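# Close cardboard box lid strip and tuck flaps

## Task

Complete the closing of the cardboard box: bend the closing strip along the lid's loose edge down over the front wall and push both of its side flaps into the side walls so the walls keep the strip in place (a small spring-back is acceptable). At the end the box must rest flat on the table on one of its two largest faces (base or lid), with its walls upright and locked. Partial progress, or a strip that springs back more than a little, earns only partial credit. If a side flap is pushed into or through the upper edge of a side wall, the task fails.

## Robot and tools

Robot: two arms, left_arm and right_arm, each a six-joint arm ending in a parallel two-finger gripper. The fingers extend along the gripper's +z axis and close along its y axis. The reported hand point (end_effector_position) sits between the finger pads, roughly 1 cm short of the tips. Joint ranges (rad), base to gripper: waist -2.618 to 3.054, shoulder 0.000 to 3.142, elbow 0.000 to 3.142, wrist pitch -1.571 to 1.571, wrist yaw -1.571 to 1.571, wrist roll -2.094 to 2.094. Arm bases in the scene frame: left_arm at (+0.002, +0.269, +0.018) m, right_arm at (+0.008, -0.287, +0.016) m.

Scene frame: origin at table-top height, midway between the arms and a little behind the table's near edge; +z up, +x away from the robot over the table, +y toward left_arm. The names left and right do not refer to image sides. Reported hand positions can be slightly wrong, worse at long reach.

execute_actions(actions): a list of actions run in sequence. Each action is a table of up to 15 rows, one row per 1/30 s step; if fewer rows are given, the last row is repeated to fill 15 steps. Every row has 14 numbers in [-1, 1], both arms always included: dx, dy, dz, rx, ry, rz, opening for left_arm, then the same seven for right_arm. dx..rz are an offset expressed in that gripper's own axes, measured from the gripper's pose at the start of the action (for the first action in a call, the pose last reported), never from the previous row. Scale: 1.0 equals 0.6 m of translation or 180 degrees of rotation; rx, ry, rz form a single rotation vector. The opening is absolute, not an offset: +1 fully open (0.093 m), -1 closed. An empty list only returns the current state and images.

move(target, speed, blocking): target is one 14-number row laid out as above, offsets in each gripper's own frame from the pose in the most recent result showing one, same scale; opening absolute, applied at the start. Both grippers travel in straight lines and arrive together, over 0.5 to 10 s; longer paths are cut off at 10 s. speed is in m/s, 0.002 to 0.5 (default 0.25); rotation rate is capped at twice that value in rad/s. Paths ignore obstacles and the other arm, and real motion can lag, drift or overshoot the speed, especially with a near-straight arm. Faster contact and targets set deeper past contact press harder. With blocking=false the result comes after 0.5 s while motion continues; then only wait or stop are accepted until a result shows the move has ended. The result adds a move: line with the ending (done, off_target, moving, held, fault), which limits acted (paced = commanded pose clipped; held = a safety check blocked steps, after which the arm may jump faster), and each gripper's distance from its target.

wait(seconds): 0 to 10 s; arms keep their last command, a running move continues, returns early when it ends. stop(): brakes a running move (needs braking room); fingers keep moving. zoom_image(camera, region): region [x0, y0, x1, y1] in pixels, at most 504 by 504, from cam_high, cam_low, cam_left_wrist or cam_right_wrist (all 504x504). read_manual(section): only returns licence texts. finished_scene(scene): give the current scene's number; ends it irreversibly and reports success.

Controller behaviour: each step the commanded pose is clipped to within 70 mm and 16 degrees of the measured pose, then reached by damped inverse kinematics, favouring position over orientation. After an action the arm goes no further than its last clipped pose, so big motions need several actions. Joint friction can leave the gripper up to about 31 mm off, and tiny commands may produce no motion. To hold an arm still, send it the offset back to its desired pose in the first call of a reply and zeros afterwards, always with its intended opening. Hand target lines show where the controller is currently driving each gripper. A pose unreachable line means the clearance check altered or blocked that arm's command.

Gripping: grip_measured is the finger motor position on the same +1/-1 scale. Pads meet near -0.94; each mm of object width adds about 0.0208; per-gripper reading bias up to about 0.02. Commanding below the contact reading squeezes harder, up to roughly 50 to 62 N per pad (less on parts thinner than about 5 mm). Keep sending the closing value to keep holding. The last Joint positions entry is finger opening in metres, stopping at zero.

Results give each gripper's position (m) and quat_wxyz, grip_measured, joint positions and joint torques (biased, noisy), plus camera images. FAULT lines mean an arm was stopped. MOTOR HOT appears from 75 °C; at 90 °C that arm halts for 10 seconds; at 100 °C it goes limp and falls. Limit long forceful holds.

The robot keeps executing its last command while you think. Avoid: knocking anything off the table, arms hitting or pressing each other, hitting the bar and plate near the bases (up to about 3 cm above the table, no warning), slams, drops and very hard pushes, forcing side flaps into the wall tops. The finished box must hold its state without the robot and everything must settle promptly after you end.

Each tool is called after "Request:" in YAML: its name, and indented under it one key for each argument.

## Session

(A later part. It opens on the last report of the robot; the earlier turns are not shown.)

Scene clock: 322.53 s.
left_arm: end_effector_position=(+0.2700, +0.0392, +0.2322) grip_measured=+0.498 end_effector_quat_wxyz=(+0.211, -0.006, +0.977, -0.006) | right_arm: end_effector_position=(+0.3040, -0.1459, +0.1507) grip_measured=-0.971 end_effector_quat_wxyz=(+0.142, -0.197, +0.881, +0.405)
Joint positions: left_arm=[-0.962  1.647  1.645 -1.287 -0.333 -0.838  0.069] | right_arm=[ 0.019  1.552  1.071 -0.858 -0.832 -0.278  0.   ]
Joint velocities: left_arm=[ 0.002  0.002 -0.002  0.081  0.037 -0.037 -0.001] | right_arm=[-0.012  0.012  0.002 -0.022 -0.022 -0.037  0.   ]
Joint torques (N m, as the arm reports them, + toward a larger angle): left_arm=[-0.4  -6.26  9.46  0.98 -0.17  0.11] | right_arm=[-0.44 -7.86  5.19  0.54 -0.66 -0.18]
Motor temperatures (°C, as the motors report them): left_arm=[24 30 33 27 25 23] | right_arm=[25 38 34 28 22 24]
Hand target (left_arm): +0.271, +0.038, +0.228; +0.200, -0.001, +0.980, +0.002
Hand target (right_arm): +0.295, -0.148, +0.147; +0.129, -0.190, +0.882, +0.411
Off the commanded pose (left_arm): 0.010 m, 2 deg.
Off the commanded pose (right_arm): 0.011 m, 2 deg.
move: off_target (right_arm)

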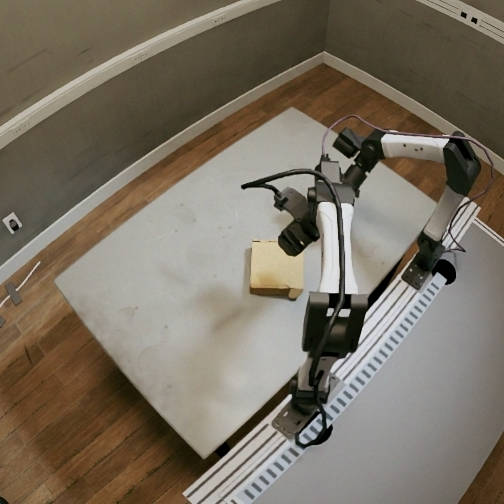

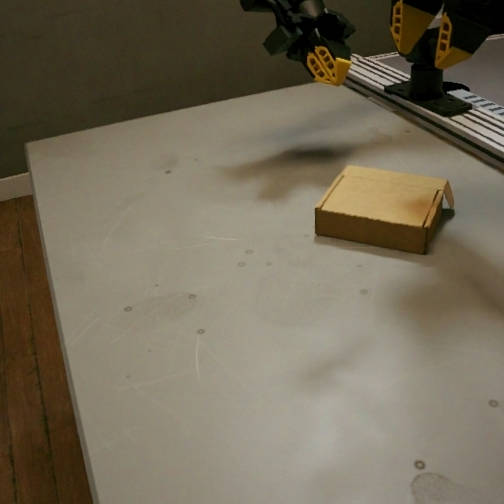

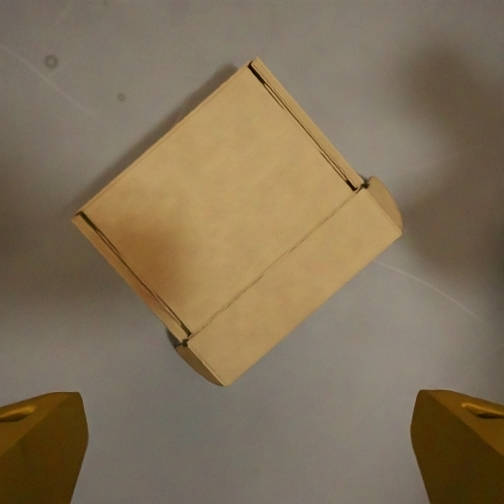

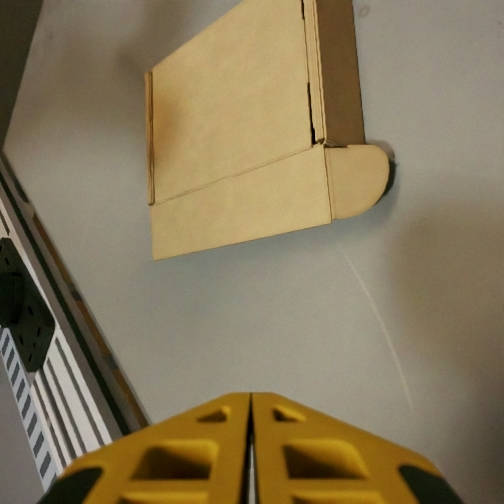

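Request:
move:
  target: [-0.005,0.052,0.293,-0.049,0.129,-0.227,0.5, -0.025,-0.094,0.225,0,0,0,-1]
  speed: 0.15

Request:
move:
  target: [0,0,0.06,0,0,0,0.5, 0,0,0,0,0,0,-1]
  speed: 0.05

Scene clock: 344.33 s.
left_arm: end_effector_position=(+0.3371, +0.0699, +0.0763) grip_measured=+0.498 end_effector_quat_wxyz=(-0.003, -0.351, +0.936, -0.000) | right_arm: end_effector_position=(+0.3607, -0.0721, +0.0462) grip_measured=-0.971 end_effector_quat_wxyz=(+0.157, -0.197, +0.876, +0.412)
Joint positions: left_arm=[-0.631  2.058  1.63  -1.149 -0.014 -1.263  0.069] | right_arm=[ 0.206  1.932  1.014 -0.193 -0.783 -0.004  0.   ]
Joint velocities: left_arm=[-0.017  0.007 -0.002  0.081 -0.022 -0.081 -0.   ] | right_arm=[-0.017 -0.007 -0.007  0.022  0.007  0.022  0.   ]
Joint torques (N m, as the arm reports them, + toward a larger angle): left_arm=[ -0.35 -10.17   8.74   0.66  -0.01  -0.03] | right_arm=[ 1.61 -8.85  4.97  1.16 -0.34 -0.08]
Motor temperatures (°C, as the motors report them): left_arm=[24 30 35 27 24 23] | right_arm=[25 37 33 27 22 24]
Hand target (left_arm): +0.343, +0.066, +0.072; -0.004, -0.356, +0.934, -0.007
Hand target (right_arm): +0.354, -0.069, +0.036; +0.143, -0.196, +0.880, +0.408
Off the commanded pose (left_arm): 0.009 m, 1 deg.
Off the commanded pose (right_arm): 0.013 m, 2 deg.
move: off_target (right_arm)

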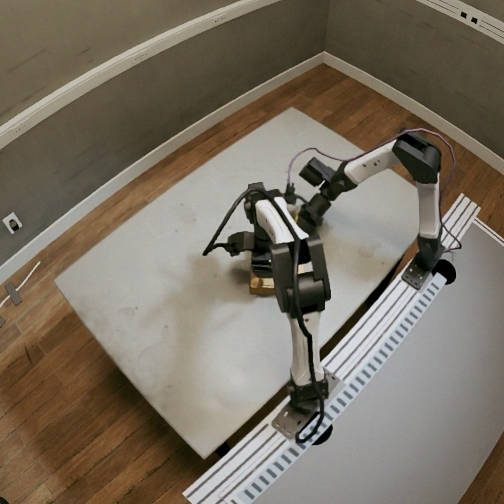

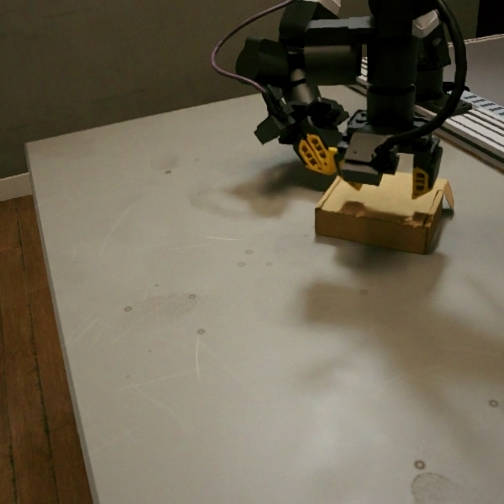

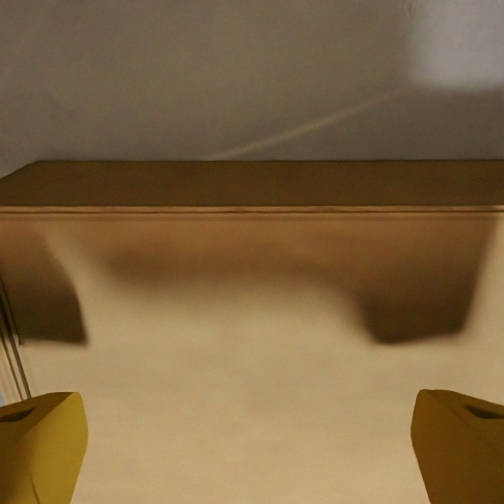

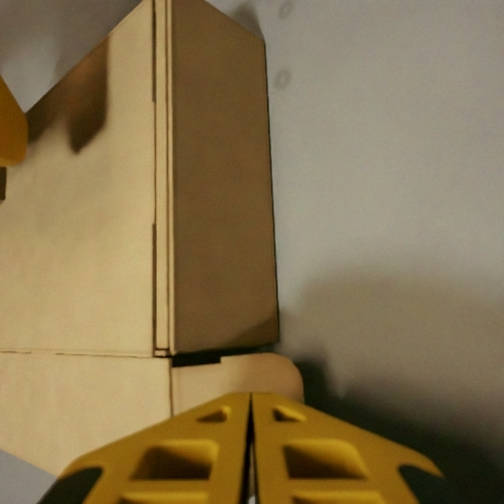

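Scene clock: 345.37 s.
left_arm: end_effector_position=(+0.3401, +0.0676, +0.0587) grip_measured=+0.498 end_effector_quat_wxyz=(+0.007, -0.351, +0.936, -0.013) | right_arm: end_effector_position=(+0.3607, -0.0721, +0.0462) grip_measured=-0.971 end_effector_quat_wxyz=(+0.157, -0.197, +0.876, +0.412)
Joint positions: left_arm=[-0.631  2.058  1.558 -1.046 -0.014 -1.263  0.069] | right_arm=[ 0.206  1.932  1.014 -0.193 -0.783 -0.004  0.   ]
Joint velocities: left_arm=[-0.002 -0.007  0.017 -0.037 -0.051  0.081 -0.001] | right_arm=[ 0.002 -0.017  0.002 -0.007  0.007  0.022  0.   ]
Joint torques (N m, as the arm reports them, + toward a larger angle): left_arm=[-0.68 -9.48  5.53  0.79 -0.09  0.09] | right_arm=[  0.15 -10.24   5.76   1.14  -0.49  -0.14]
Motor temperatures (°C, as the motors report them): left_arm=[24 30 35 27 24 23] | right_arm=[25 37 33 27 22 24]
Hand target (left_arm): +0.337, +0.069, +0.041; -0.003, -0.351, +0.936, -0.000
Hand target (right_arm): +0.361, -0.072, +0.046; +0.157, -0.197, +0.876, +0.412
Off the commanded pose (left_arm): 0.019 m, 2 deg.
Off the commanded pose (right_arm): 0.000 m, 0 deg.
move: off_target (left_arm)

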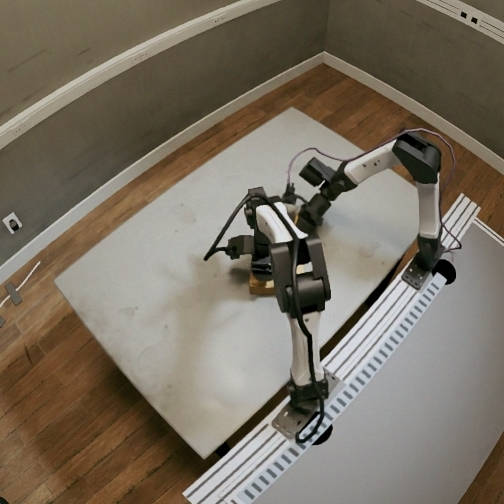

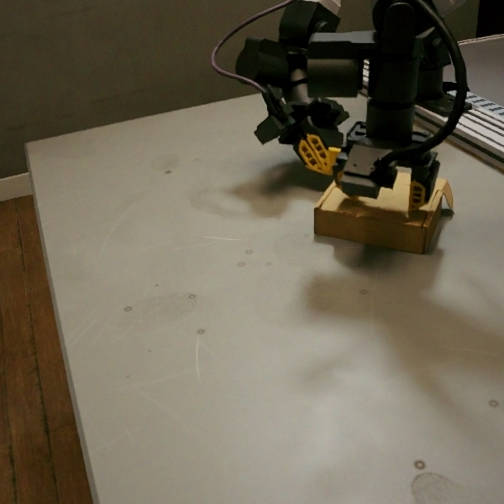

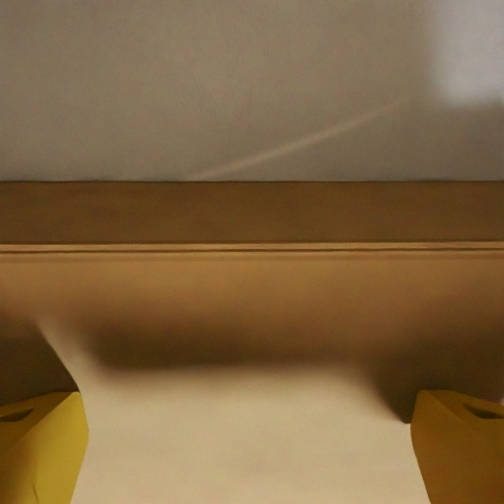

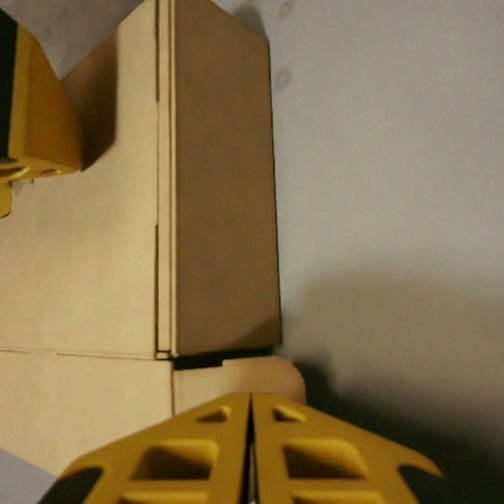

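Request:
move:
  target: [0,0,0.04,0,0,0,0.5, 0.02,-0.033,0.031,0,0,0,-1]
  speed: 0.05

Request:
move:
  target: [0,0,0.03,0,0,0,0.5, 0.045,0.062,0.035,0,0,0,-1]
  speed: 0.04

Scene clock: 352.70 s.
left_arm: end_effector_position=(+0.3432, +0.0659, +0.0556) grip_measured=+0.498 end_effector_quat_wxyz=(+0.013, -0.351, +0.936, -0.020) | right_arm: end_effector_position=(+0.3716, -0.0687, +0.0309) grip_measured=-0.971 end_effector_quat_wxyz=(+0.174, -0.203, +0.871, +0.413)
Joint positions: left_arm=[-0.631  2.058  1.545 -1.014 -0.014 -1.263  0.069] | right_arm=[ 0.206  1.996  1.014 -0.092 -0.783 -0.004  0.   ]
Joint velocities: left_arm=[-0.012  0.007 -0.022 -0.007 -0.037  0.007  0.   ] | right_arm=[-0.002 -0.012 -0.012 -0.037 -0.022 -0.051  0.   ]
Joint torques (N m, as the arm reports them, + toward a larger angle): left_arm=[-0.71 -9.96  3.98  1.16 -0.06  0.03] | right_arm=[ 0.06 -9.03  3.93  1.23 -0.5  -0.13]
Motor temperatures (°C, as the motors report them): left_arm=[24 31 35 27 24 23] | right_arm=[25 38 33 28 22 24]
Hand target (left_arm): +0.340, +0.067, +0.035; +0.006, -0.351, +0.936, -0.012
Hand target (right_arm): +0.361, -0.072, +0.017; +0.157, -0.197, +0.876, +0.412
Off the commanded pose (left_arm): 0.021 m, 1 deg.
Off the commanded pose (right_arm): 0.018 m, 2 deg.
move: off_target (left_arm, right_arm)

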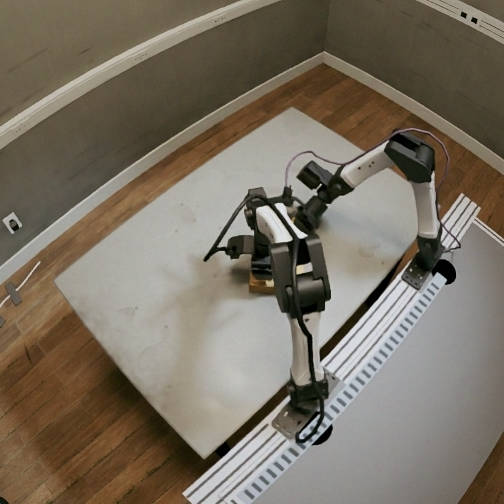

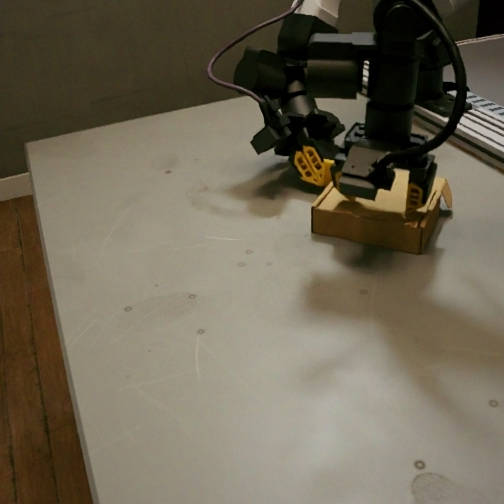

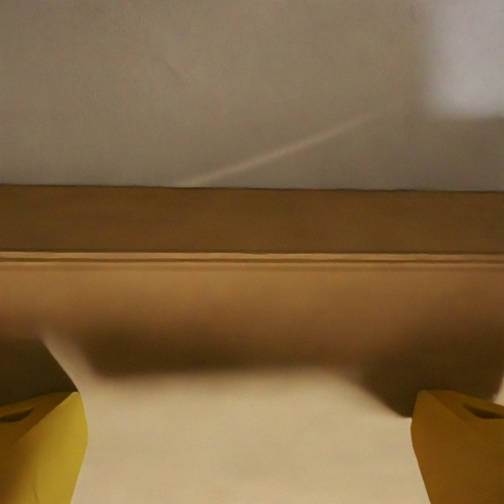

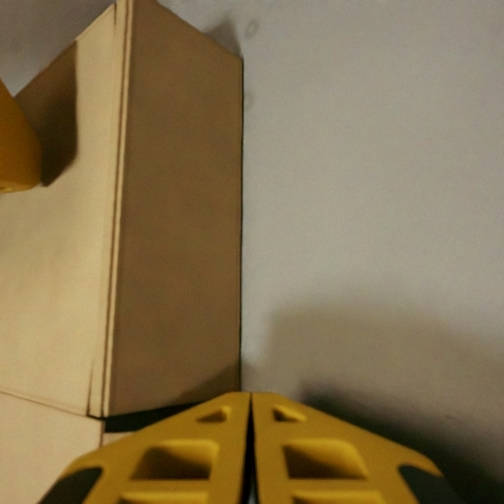

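Scene clock: 354.23 s.
left_arm: end_effector_position=(+0.3484, +0.0750, +0.0557) grip_measured=+0.498 end_effector_quat_wxyz=(+0.030, -0.354, +0.935, -0.006) | right_arm: end_effector_position=(+0.3458, -0.0472, +0.0311) grip_measured=-0.971 end_effector_quat_wxyz=(+0.184, -0.193, +0.875, +0.403)
Joint positions: left_arm=[-0.624  2.058  1.545 -1.015 -0.059 -1.26   0.069] | right_arm=[ 0.3    1.922  0.88   0.067 -0.706  0.13   0.   ]
Joint velocities: left_arm=[-0.017 -0.002 -0.002  0.007  0.066 -0.066 -0.   ] | right_arm=[ 0.002 -0.007 -0.007 -0.037 -0.022 -0.066  0.   ]
Joint torques (N m, as the arm reports them, + toward a larger angle): left_arm=[ -1.39 -10.23   4.39   1.29   0.37   0.02] | right_arm=[  2.9  -10.38   3.93   1.58  -0.6   -0.01]
Motor temperatures (°C, as the motors report them): left_arm=[24 32 34 27 24 23] | right_arm=[25 38 33 28 22 24]
Hand target (left_arm): +0.343, +0.066, +0.038; +0.012, -0.351, +0.936, -0.018
Hand target (right_arm): +0.333, -0.037, +0.031; +0.175, -0.202, +0.870, +0.414
Off the commanded pose (left_arm): 0.021 m, 3 deg.
Off the commanded pose (right_arm): 0.017 m, 2 deg.
move: off_target (left_arm, right_arm)

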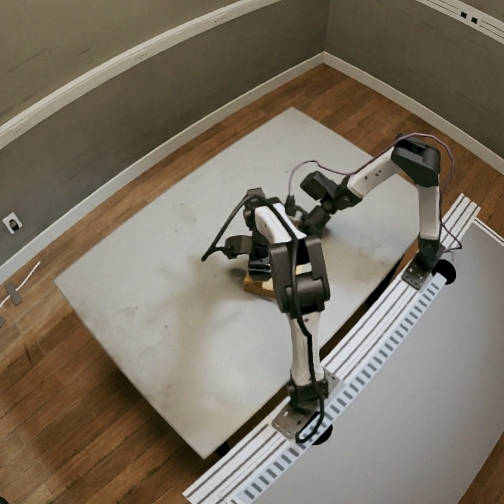

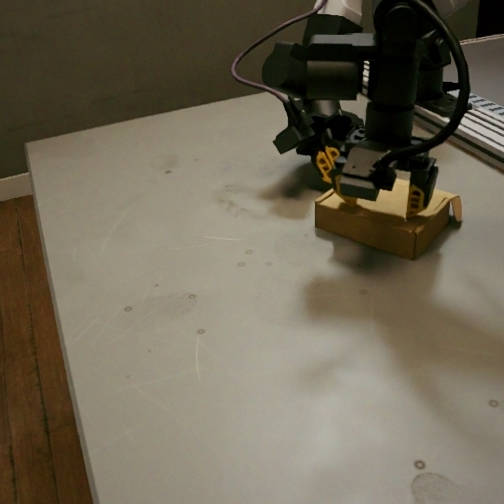

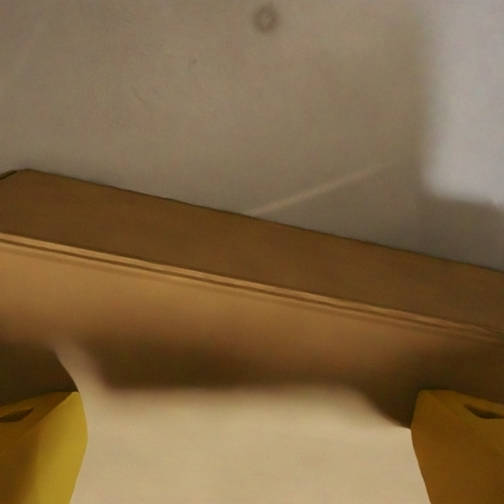

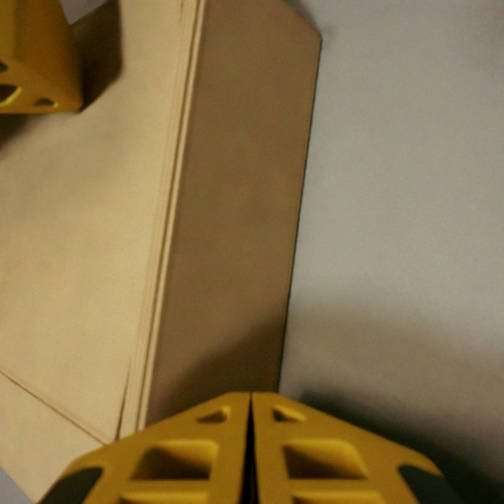

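Request:
move:
  target: [0,0,0.025,0,0,0,0.5, 0.04,-0.017,-0.04,0,0,0,-1]
  speed: 0.05

Scene clock: 363.87 s.
left_arm: end_effector_position=(+0.3483, +0.0756, +0.0557) grip_measured=+0.498 end_effector_quat_wxyz=(+0.031, -0.354, +0.935, -0.004) | right_arm: end_effector_position=(+0.3391, -0.0726, +0.0331) grip_measured=-0.971 end_effector_quat_wxyz=(+0.200, -0.196, +0.873, +0.400)
Joint positions: left_arm=[-0.624  2.058  1.545 -1.017 -0.062 -1.26   0.069] | right_arm=[ 0.236  1.863  0.806  0.067 -0.73   0.059  0.   ]
Joint velocities: left_arm=[-0.002 -0.002  0.007  0.081 -0.037  0.007 -0.001] | right_arm=[ 0.002 -0.002  0.007 -0.022 -0.007 -0.081  0.   ]
Joint torques (N m, as the arm reports them, + toward a larger angle): left_arm=[ -0.52 -10.65   4.77   1.23  -0.09   0.11] | right_arm=[-0.24 -9.73  3.72  1.17 -0.52 -0.19]
Motor temperatures (°C, as the motors report them): left_arm=[24 33 34 27 24 23] | right_arm=[25 39 32 29 22 24]
Hand target (left_arm): +0.349, +0.075, +0.041; +0.029, -0.354, +0.935, -0.005
Hand target (right_arm): +0.327, -0.077, +0.028; +0.183, -0.193, +0.876, +0.403
Off the commanded pose (left_arm): 0.015 m, 0 deg.
Off the commanded pose (right_arm): 0.015 m, 2 deg.
move: off_target (left_arm, right_arm)

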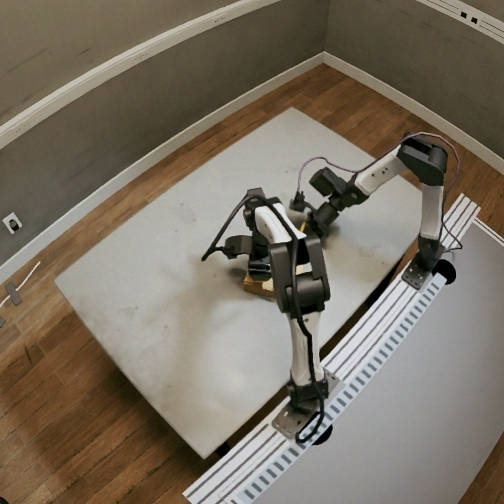

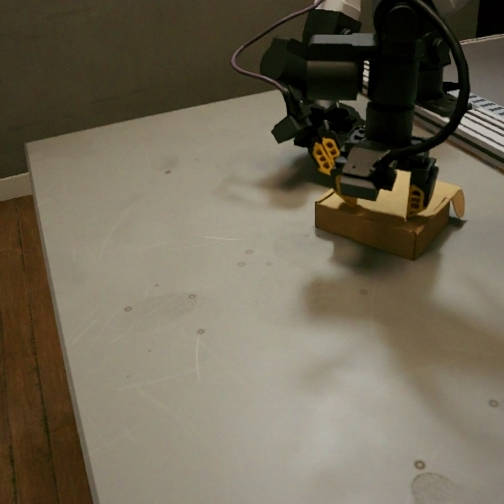

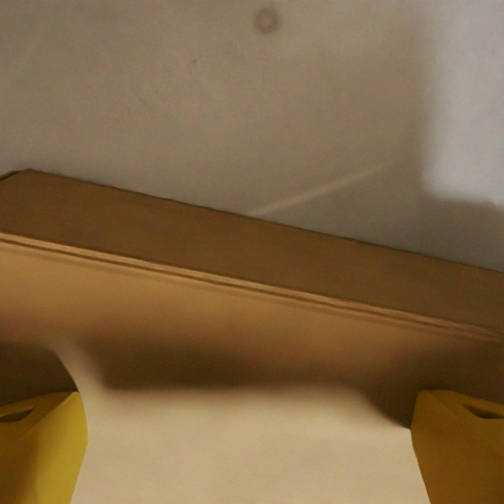

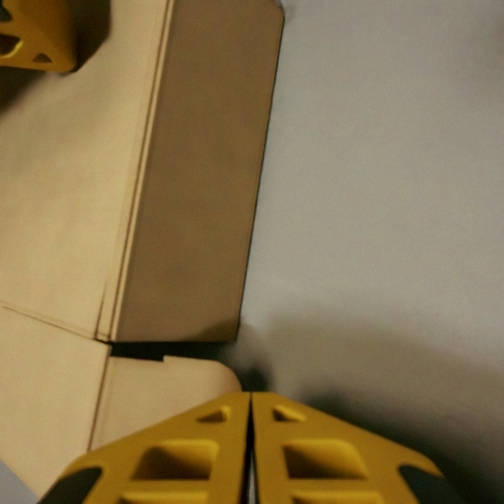

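Request:
move:
  target: [0,0,0.025,0,0,0,0.5, 0.04,0.019,-0.004,0,0,0,-1]
  speed: 0.05

Request:
move:
  target: [0,0,0.025,0,0,0,0.5, 0.017,0.04,0.04,0,0,0,-1]
  speed: 0.04

Scene clock: 372.67 s.
left_arm: end_effector_position=(+0.3484, +0.0757, +0.0557) grip_measured=+0.498 end_effector_quat_wxyz=(+0.031, -0.354, +0.935, -0.004) | right_arm: end_effector_position=(+0.3216, -0.0736, +0.0339) grip_measured=-0.971 end_effector_quat_wxyz=(+0.206, -0.196, +0.870, +0.403)
Joint positions: left_arm=[-0.624  2.058  1.545 -1.017 -0.063 -1.26   0.069] | right_arm=[ 0.247  1.81   0.718  0.129 -0.729  0.078  0.   ]
Joint velocities: left_arm=[-0.007  0.002  0.007 -0.022 -0.007  0.037  0.   ] | right_arm=[ 0.007 -0.027 -0.007  0.037  0.037  0.037  0.   ]
Joint torques (N m, as the arm reports them, + toward a larger angle): left_arm=[ -0.54 -10.63   4.65   1.21  -0.11   0.06] | right_arm=[ 1.47 -9.17  3.65  1.44 -0.34 -0.03]
Motor temperatures (°C, as the motors report them): left_arm=[24 34 33 27 24 23] | right_arm=[25 39 32 29 22 24]
Hand target (left_arm): +0.349, +0.076, +0.041; +0.030, -0.354, +0.935, -0.003
Hand target (right_arm): +0.313, -0.072, +0.030; +0.200, -0.196, +0.873, +0.400
Off the commanded pose (left_arm): 0.015 m, 0 deg.
Off the commanded pose (right_arm): 0.010 m, 1 deg.
move: off_target (left_arm)

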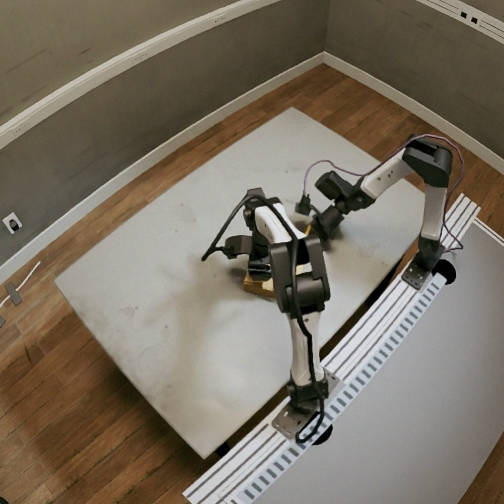

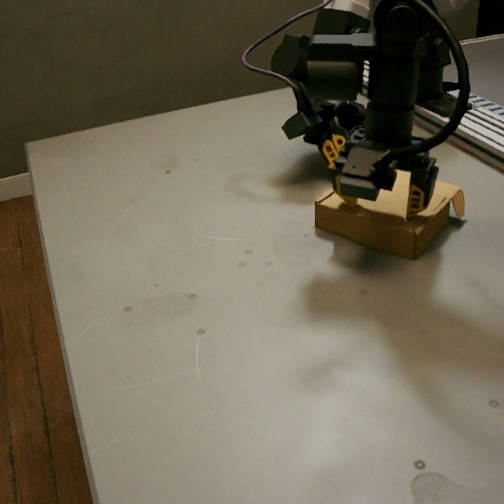

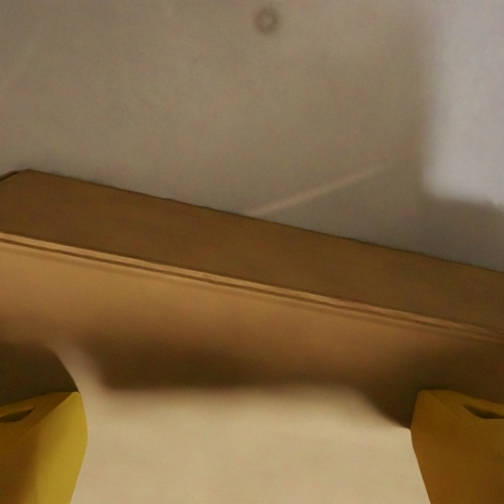

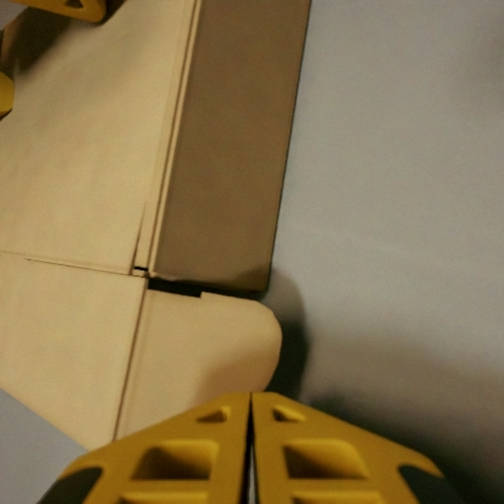

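Scene clock: 373.80 s.
left_arm: end_effector_position=(+0.3516, +0.0816, +0.0560) grip_measured=+0.498 end_effector_quat_wxyz=(+0.043, -0.350, +0.936, +0.007) | right_arm: end_effector_position=(+0.3153, -0.0496, +0.0335) grip_measured=-0.971 end_effector_quat_wxyz=(+0.213, -0.189, +0.872, +0.398)
Joint positions: left_arm=[-0.62   2.058  1.545 -1.017 -0.094 -1.248  0.069] | right_arm=[ 0.34   1.81   0.691  0.233 -0.655  0.19   0.   ]
Joint velocities: left_arm=[-0.012 -0.002  0.002 -0.007  0.022 -0.022 -0.001] | right_arm=[ 0.012 -0.007 -0.027 -0.037 -0.037  0.066  0.   ]
Joint torques (N m, as the arm reports them, + toward a larger angle): left_arm=[ -0.84 -10.52   4.82   1.2    0.19  -0.07] | right_arm=[ 2.38 -8.07  4.    1.82 -0.47 -0.01]
Motor temperatures (°C, as the motors report them): left_arm=[24 34 33 27 24 23] | right_arm=[25 39 32 30 22 24]
Hand target (left_arm): +0.349, +0.076, +0.041; +0.030, -0.354, +0.935, -0.003
Hand target (right_arm): +0.305, -0.042, +0.030; +0.206, -0.196, +0.869, +0.405
Off the commanded pose (left_arm): 0.016 m, 2 deg.
Off the commanded pose (right_arm): 0.013 m, 1 deg.
move: off_target (left_arm, right_arm)

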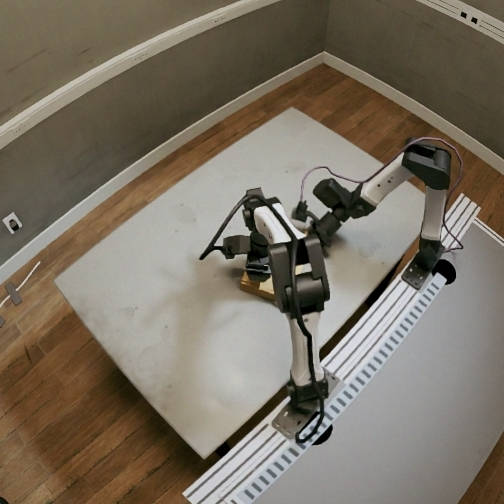

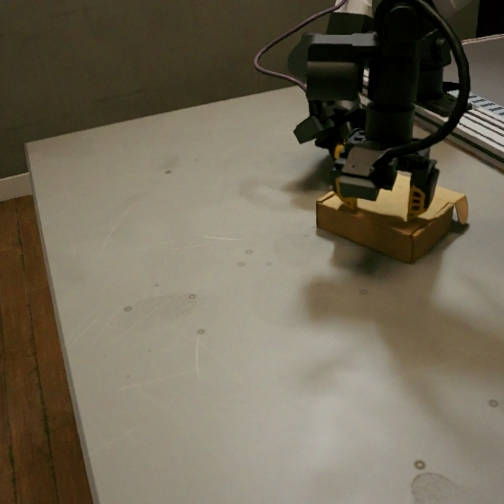

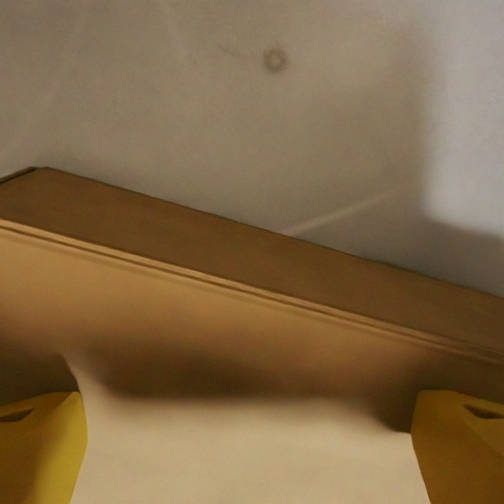

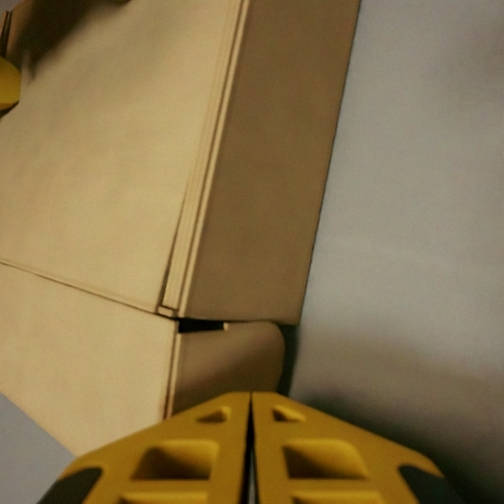

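Request:
move:
  target: [0,0,0.025,0,0,0,0.5, 0.01,-0.012,0.045,0,0,0,-1]
  speed: 0.04

Scene clock: 379.27 s.
left_arm: end_effector_position=(+0.3563, +0.0874, +0.0564) grip_measured=+0.498 end_effector_quat_wxyz=(+0.056, -0.350, +0.935, +0.014) | right_arm: end_effector_position=(+0.3227, -0.0417, +0.0235) grip_measured=-0.971 end_effector_quat_wxyz=(+0.225, -0.186, +0.866, +0.406)
Joint positions: left_arm=[-0.614  2.058  1.545 -1.012 -0.124 -1.241  0.069] | right_arm=[ 0.351  1.882  0.689  0.353 -0.654  0.222  0.   ]
Joint velocities: left_arm=[-0.007 -0.022 -0.012 -0.037 -0.051  0.022  0.   ] | right_arm=[-0.017 -0.002 -0.017 -0.007 -0.007 -0.022  0.   ]
Joint torques (N m, as the arm reports them, + toward a larger angle): left_arm=[ -0.84 -10.58   4.71   1.18   0.17  -0.01] | right_arm=[ 2.57 -5.54  5.68  1.71 -0.18 -0.05]
Motor temperatures (°C, as the motors report them): left_arm=[24 35 33 27 24 23] | right_arm=[25 39 32 31 22 24]
Hand target (left_arm): +0.352, +0.082, +0.042; +0.042, -0.350, +0.936, +0.007
Hand target (right_arm): +0.318, -0.035, +0.010; +0.213, -0.190, +0.872, +0.398
Off the commanded pose (left_arm): 0.017 m, 2 deg.
Off the commanded pose (right_arm): 0.016 m, 2 deg.
move: off_target (left_arm, right_arm)

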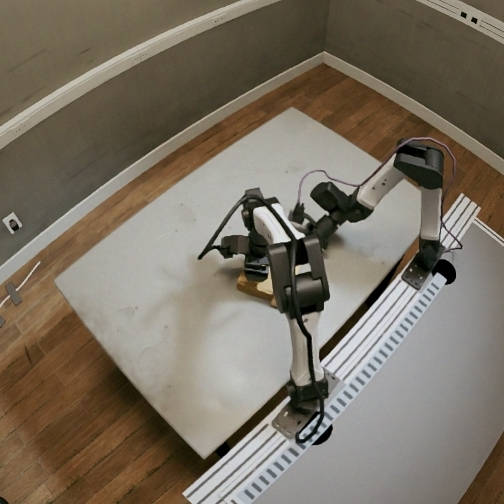

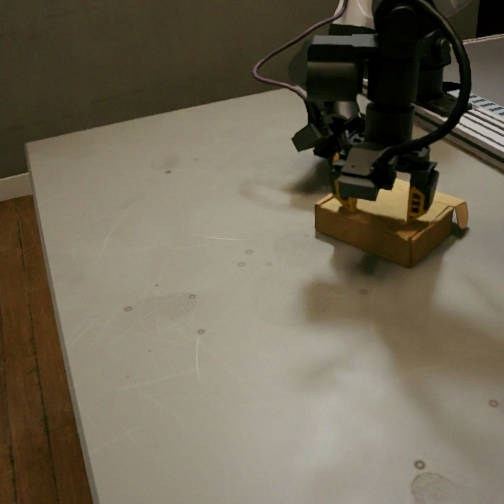

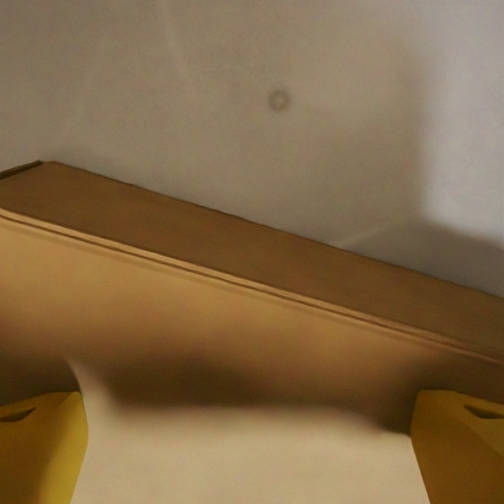

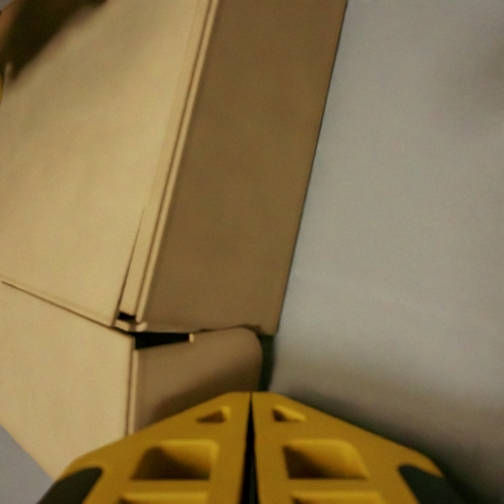

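Request:
move:
  target: [0,0,0,0,0,0,0.5, 0.01,0.03,-0.05,0,0,0,-1]
  speed: 0.06

Request:
move:
  target: [0,0,0,0,0,0,0.5, 0,0,0.0,0,0,0,0.2]

Scene clock: 387.87 s.
left_arm: end_effector_position=(+0.3568, +0.0884, +0.0566) grip_measured=+0.498 end_effector_quat_wxyz=(+0.059, -0.349, +0.935, +0.017) | right_arm: end_effector_position=(+0.3128, -0.0475, +0.0584) grip_measured=-0.971 end_effector_quat_wxyz=(+0.244, -0.193, +0.858, +0.408)
Joint positions: left_arm=[-0.614  2.058  1.545 -1.012 -0.131 -1.24   0.069] | right_arm=[ 0.35   1.72   0.65   0.27  -0.654  0.217  0.   ]
Joint velocities: left_arm=[-0.007  0.002 -0.002  0.051  0.051 -0.051 -0.   ] | right_arm=[ 0.002  0.007 -0.007 -0.125  0.037  0.037  0.   ]
Joint torques (N m, as the arm reports them, + toward a larger angle): left_arm=[ -0.7  -12.13   7.26   0.6   -0.08   0.04] | right_arm=[-0.87 -8.56  3.72  1.41 -0.4  -0.17]
Motor temperatures (°C, as the motors report them): left_arm=[24 36 33 27 24 23] | right_arm=[25 38 32 31 22 24]
Hand target (left_arm): +0.356, +0.087, +0.056; +0.056, -0.350, +0.935, +0.014
Hand target (right_arm): +0.302, -0.055, +0.049; +0.225, -0.186, +0.866, +0.406
Off the commanded pose (left_arm): 0.001 m, 0 deg.
Off the commanded pose (right_arm): 0.017 m, 2 deg.
move: off_target (right_arm)

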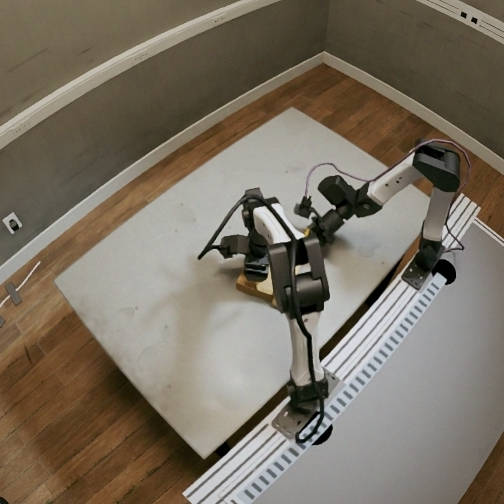

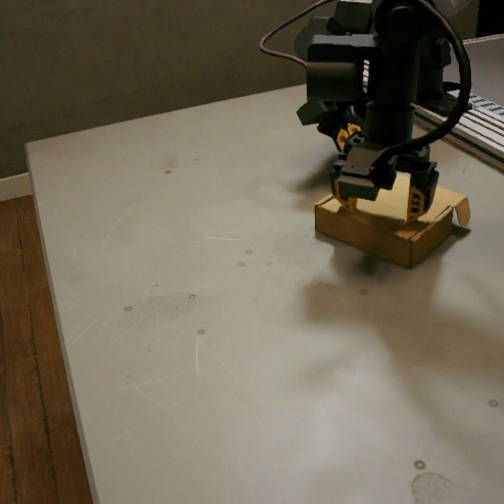

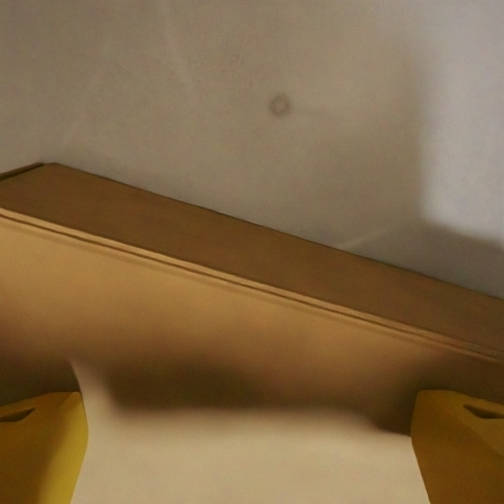

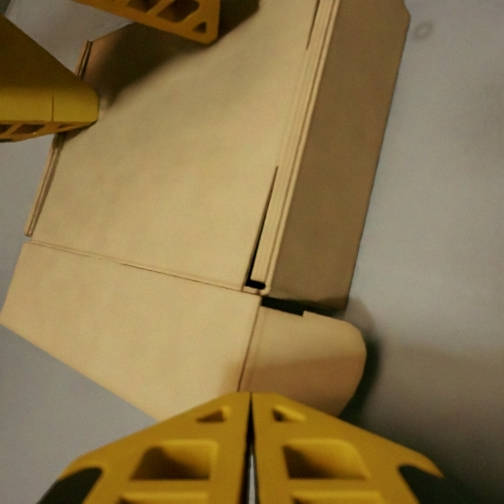

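Scene clock: 388.37 s.
left_arm: end_effector_position=(+0.3569, +0.0885, +0.0566) grip_measured=+0.498 end_effector_quat_wxyz=(+0.059, -0.349, +0.935, +0.017) | right_arm: end_effector_position=(+0.3128, -0.0475, +0.0584) grip_measured=+0.198 end_effector_quat_wxyz=(+0.244, -0.193, +0.858, +0.408)
Joint positions: left_arm=[-0.614  2.058  1.545 -1.012 -0.132 -1.24   0.069] | right_arm=[ 0.35   1.72   0.65   0.27  -0.654  0.217  0.055]
Joint velocities: left_arm=[-0.012 -0.002  0.022 -0.037  0.007 -0.022  0.001] | right_arm=[-0.017 -0.022 -0.012 -0.037  0.066 -0.037 -0.   ]
Joint torques (N m, as the arm reports them, + toward a larger angle): left_arm=[ -0.7  -11.97   7.35   0.58  -0.14   0.03] | right_arm=[ 0.3  -7.9   5.63  1.64 -0.36 -0.11]
Motor temperatures (°C, as the motors report them): left_arm=[24 36 33 27 24 23] | right_arm=[25 38 32 31 22 24]
Hand target (left_arm): +0.357, +0.088, +0.057; +0.059, -0.349, +0.935, +0.017
Hand target (right_arm): +0.313, -0.048, +0.058; +0.244, -0.193, +0.858, +0.408
Off the commanded pose (left_arm): 0.000 m, 0 deg.
Off the commanded pose (right_arm): 0.000 m, 0 deg.
move: done

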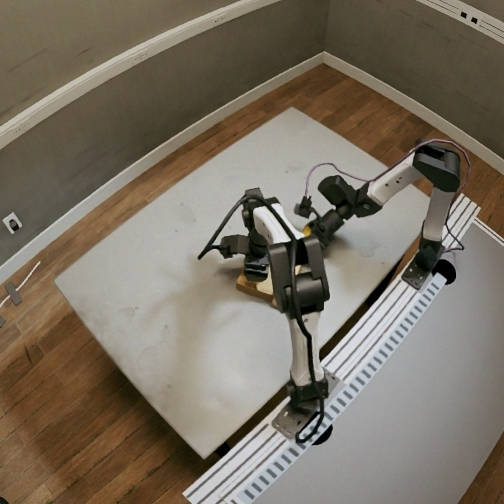

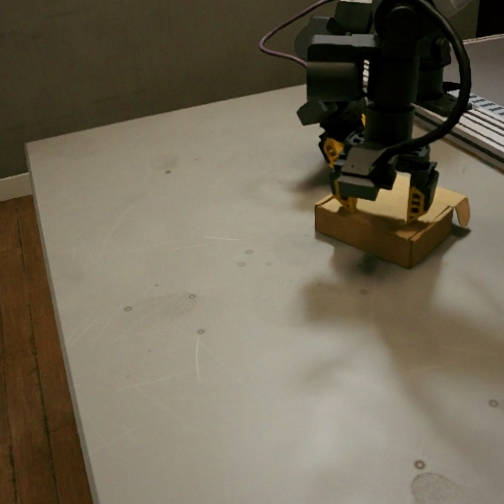

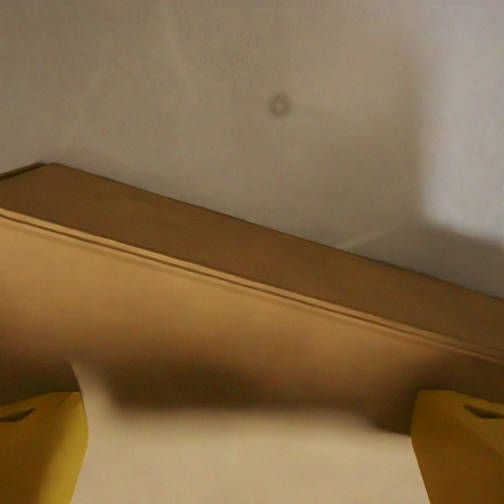

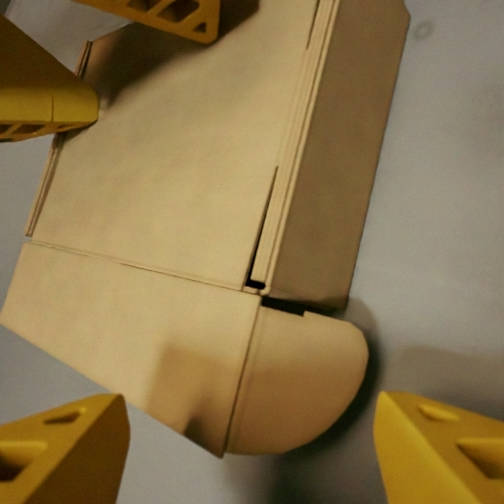

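Request:
move:
  target: [0,0,0,0,0,0,0.5, -0.022,-0.009,0.003,-0.037,0.19,0.091,0.2]
  speed: 0.1

Scene clock: 404.77 s.
left_arm: end_effector_position=(+0.3569, +0.0885, +0.0566) grip_measured=+0.498 end_effector_quat_wxyz=(+0.059, -0.349, +0.935, +0.017) | right_arm: end_effector_position=(+0.3235, -0.0472, +0.0593) grip_measured=+0.198 end_effector_quat_wxyz=(-0.085, -0.203, +0.889, +0.401)
Joint positions: left_arm=[-0.614  2.058  1.545 -1.012 -0.132 -1.24   0.069] | right_arm=[ 0.292  2.151  1.49  -1.    -0.801 -0.145  0.055]
Joint velocities: left_arm=[-0.002 -0.017 -0.017 -0.007  0.022 -0.051 -0.001] | right_arm=[ 0.002 -0.012 -0.002 -0.051 -0.051 -0.051  0.001]
Joint torques (N m, as the arm reports them, + toward a larger angle): left_arm=[ -0.59 -12.02   7.41   0.57  -0.12   0.02] | right_arm=[ -0.16 -10.3    6.87  -0.05  -0.61  -0.14]
Motor temperatures (°C, as the motors report them): left_arm=[24 38 34 26 24 23] | right_arm=[25 38 33 31 22 24]
Hand target (left_arm): +0.357, +0.089, +0.057; +0.059, -0.349, +0.935, +0.017
Hand target (right_arm): +0.326, -0.048, +0.057; -0.091, -0.199, +0.888, +0.405
Off the commanded pose (left_arm): 0.000 m, 0 deg.
Off the commanded pose (right_arm): 0.004 m, 2 deg.
move: done

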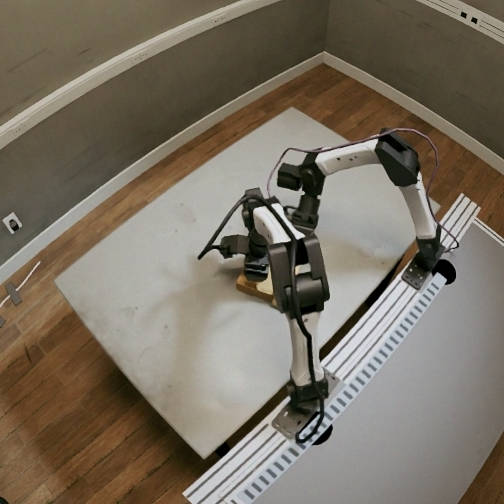

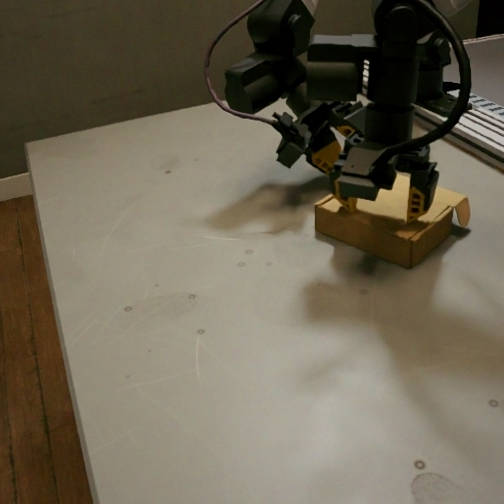

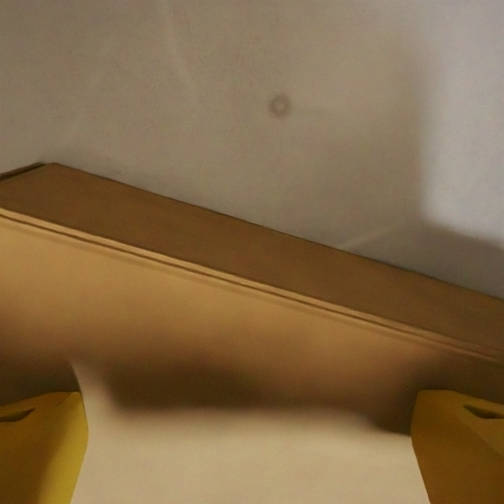

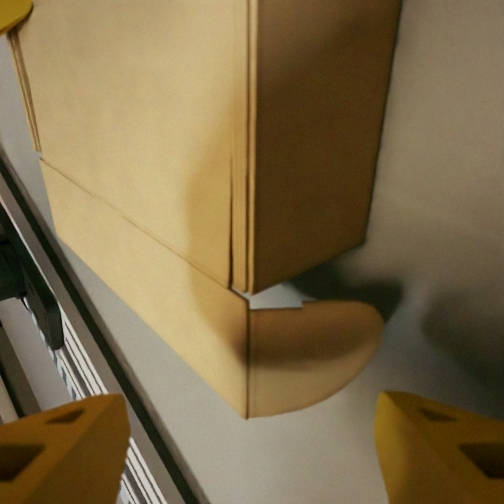

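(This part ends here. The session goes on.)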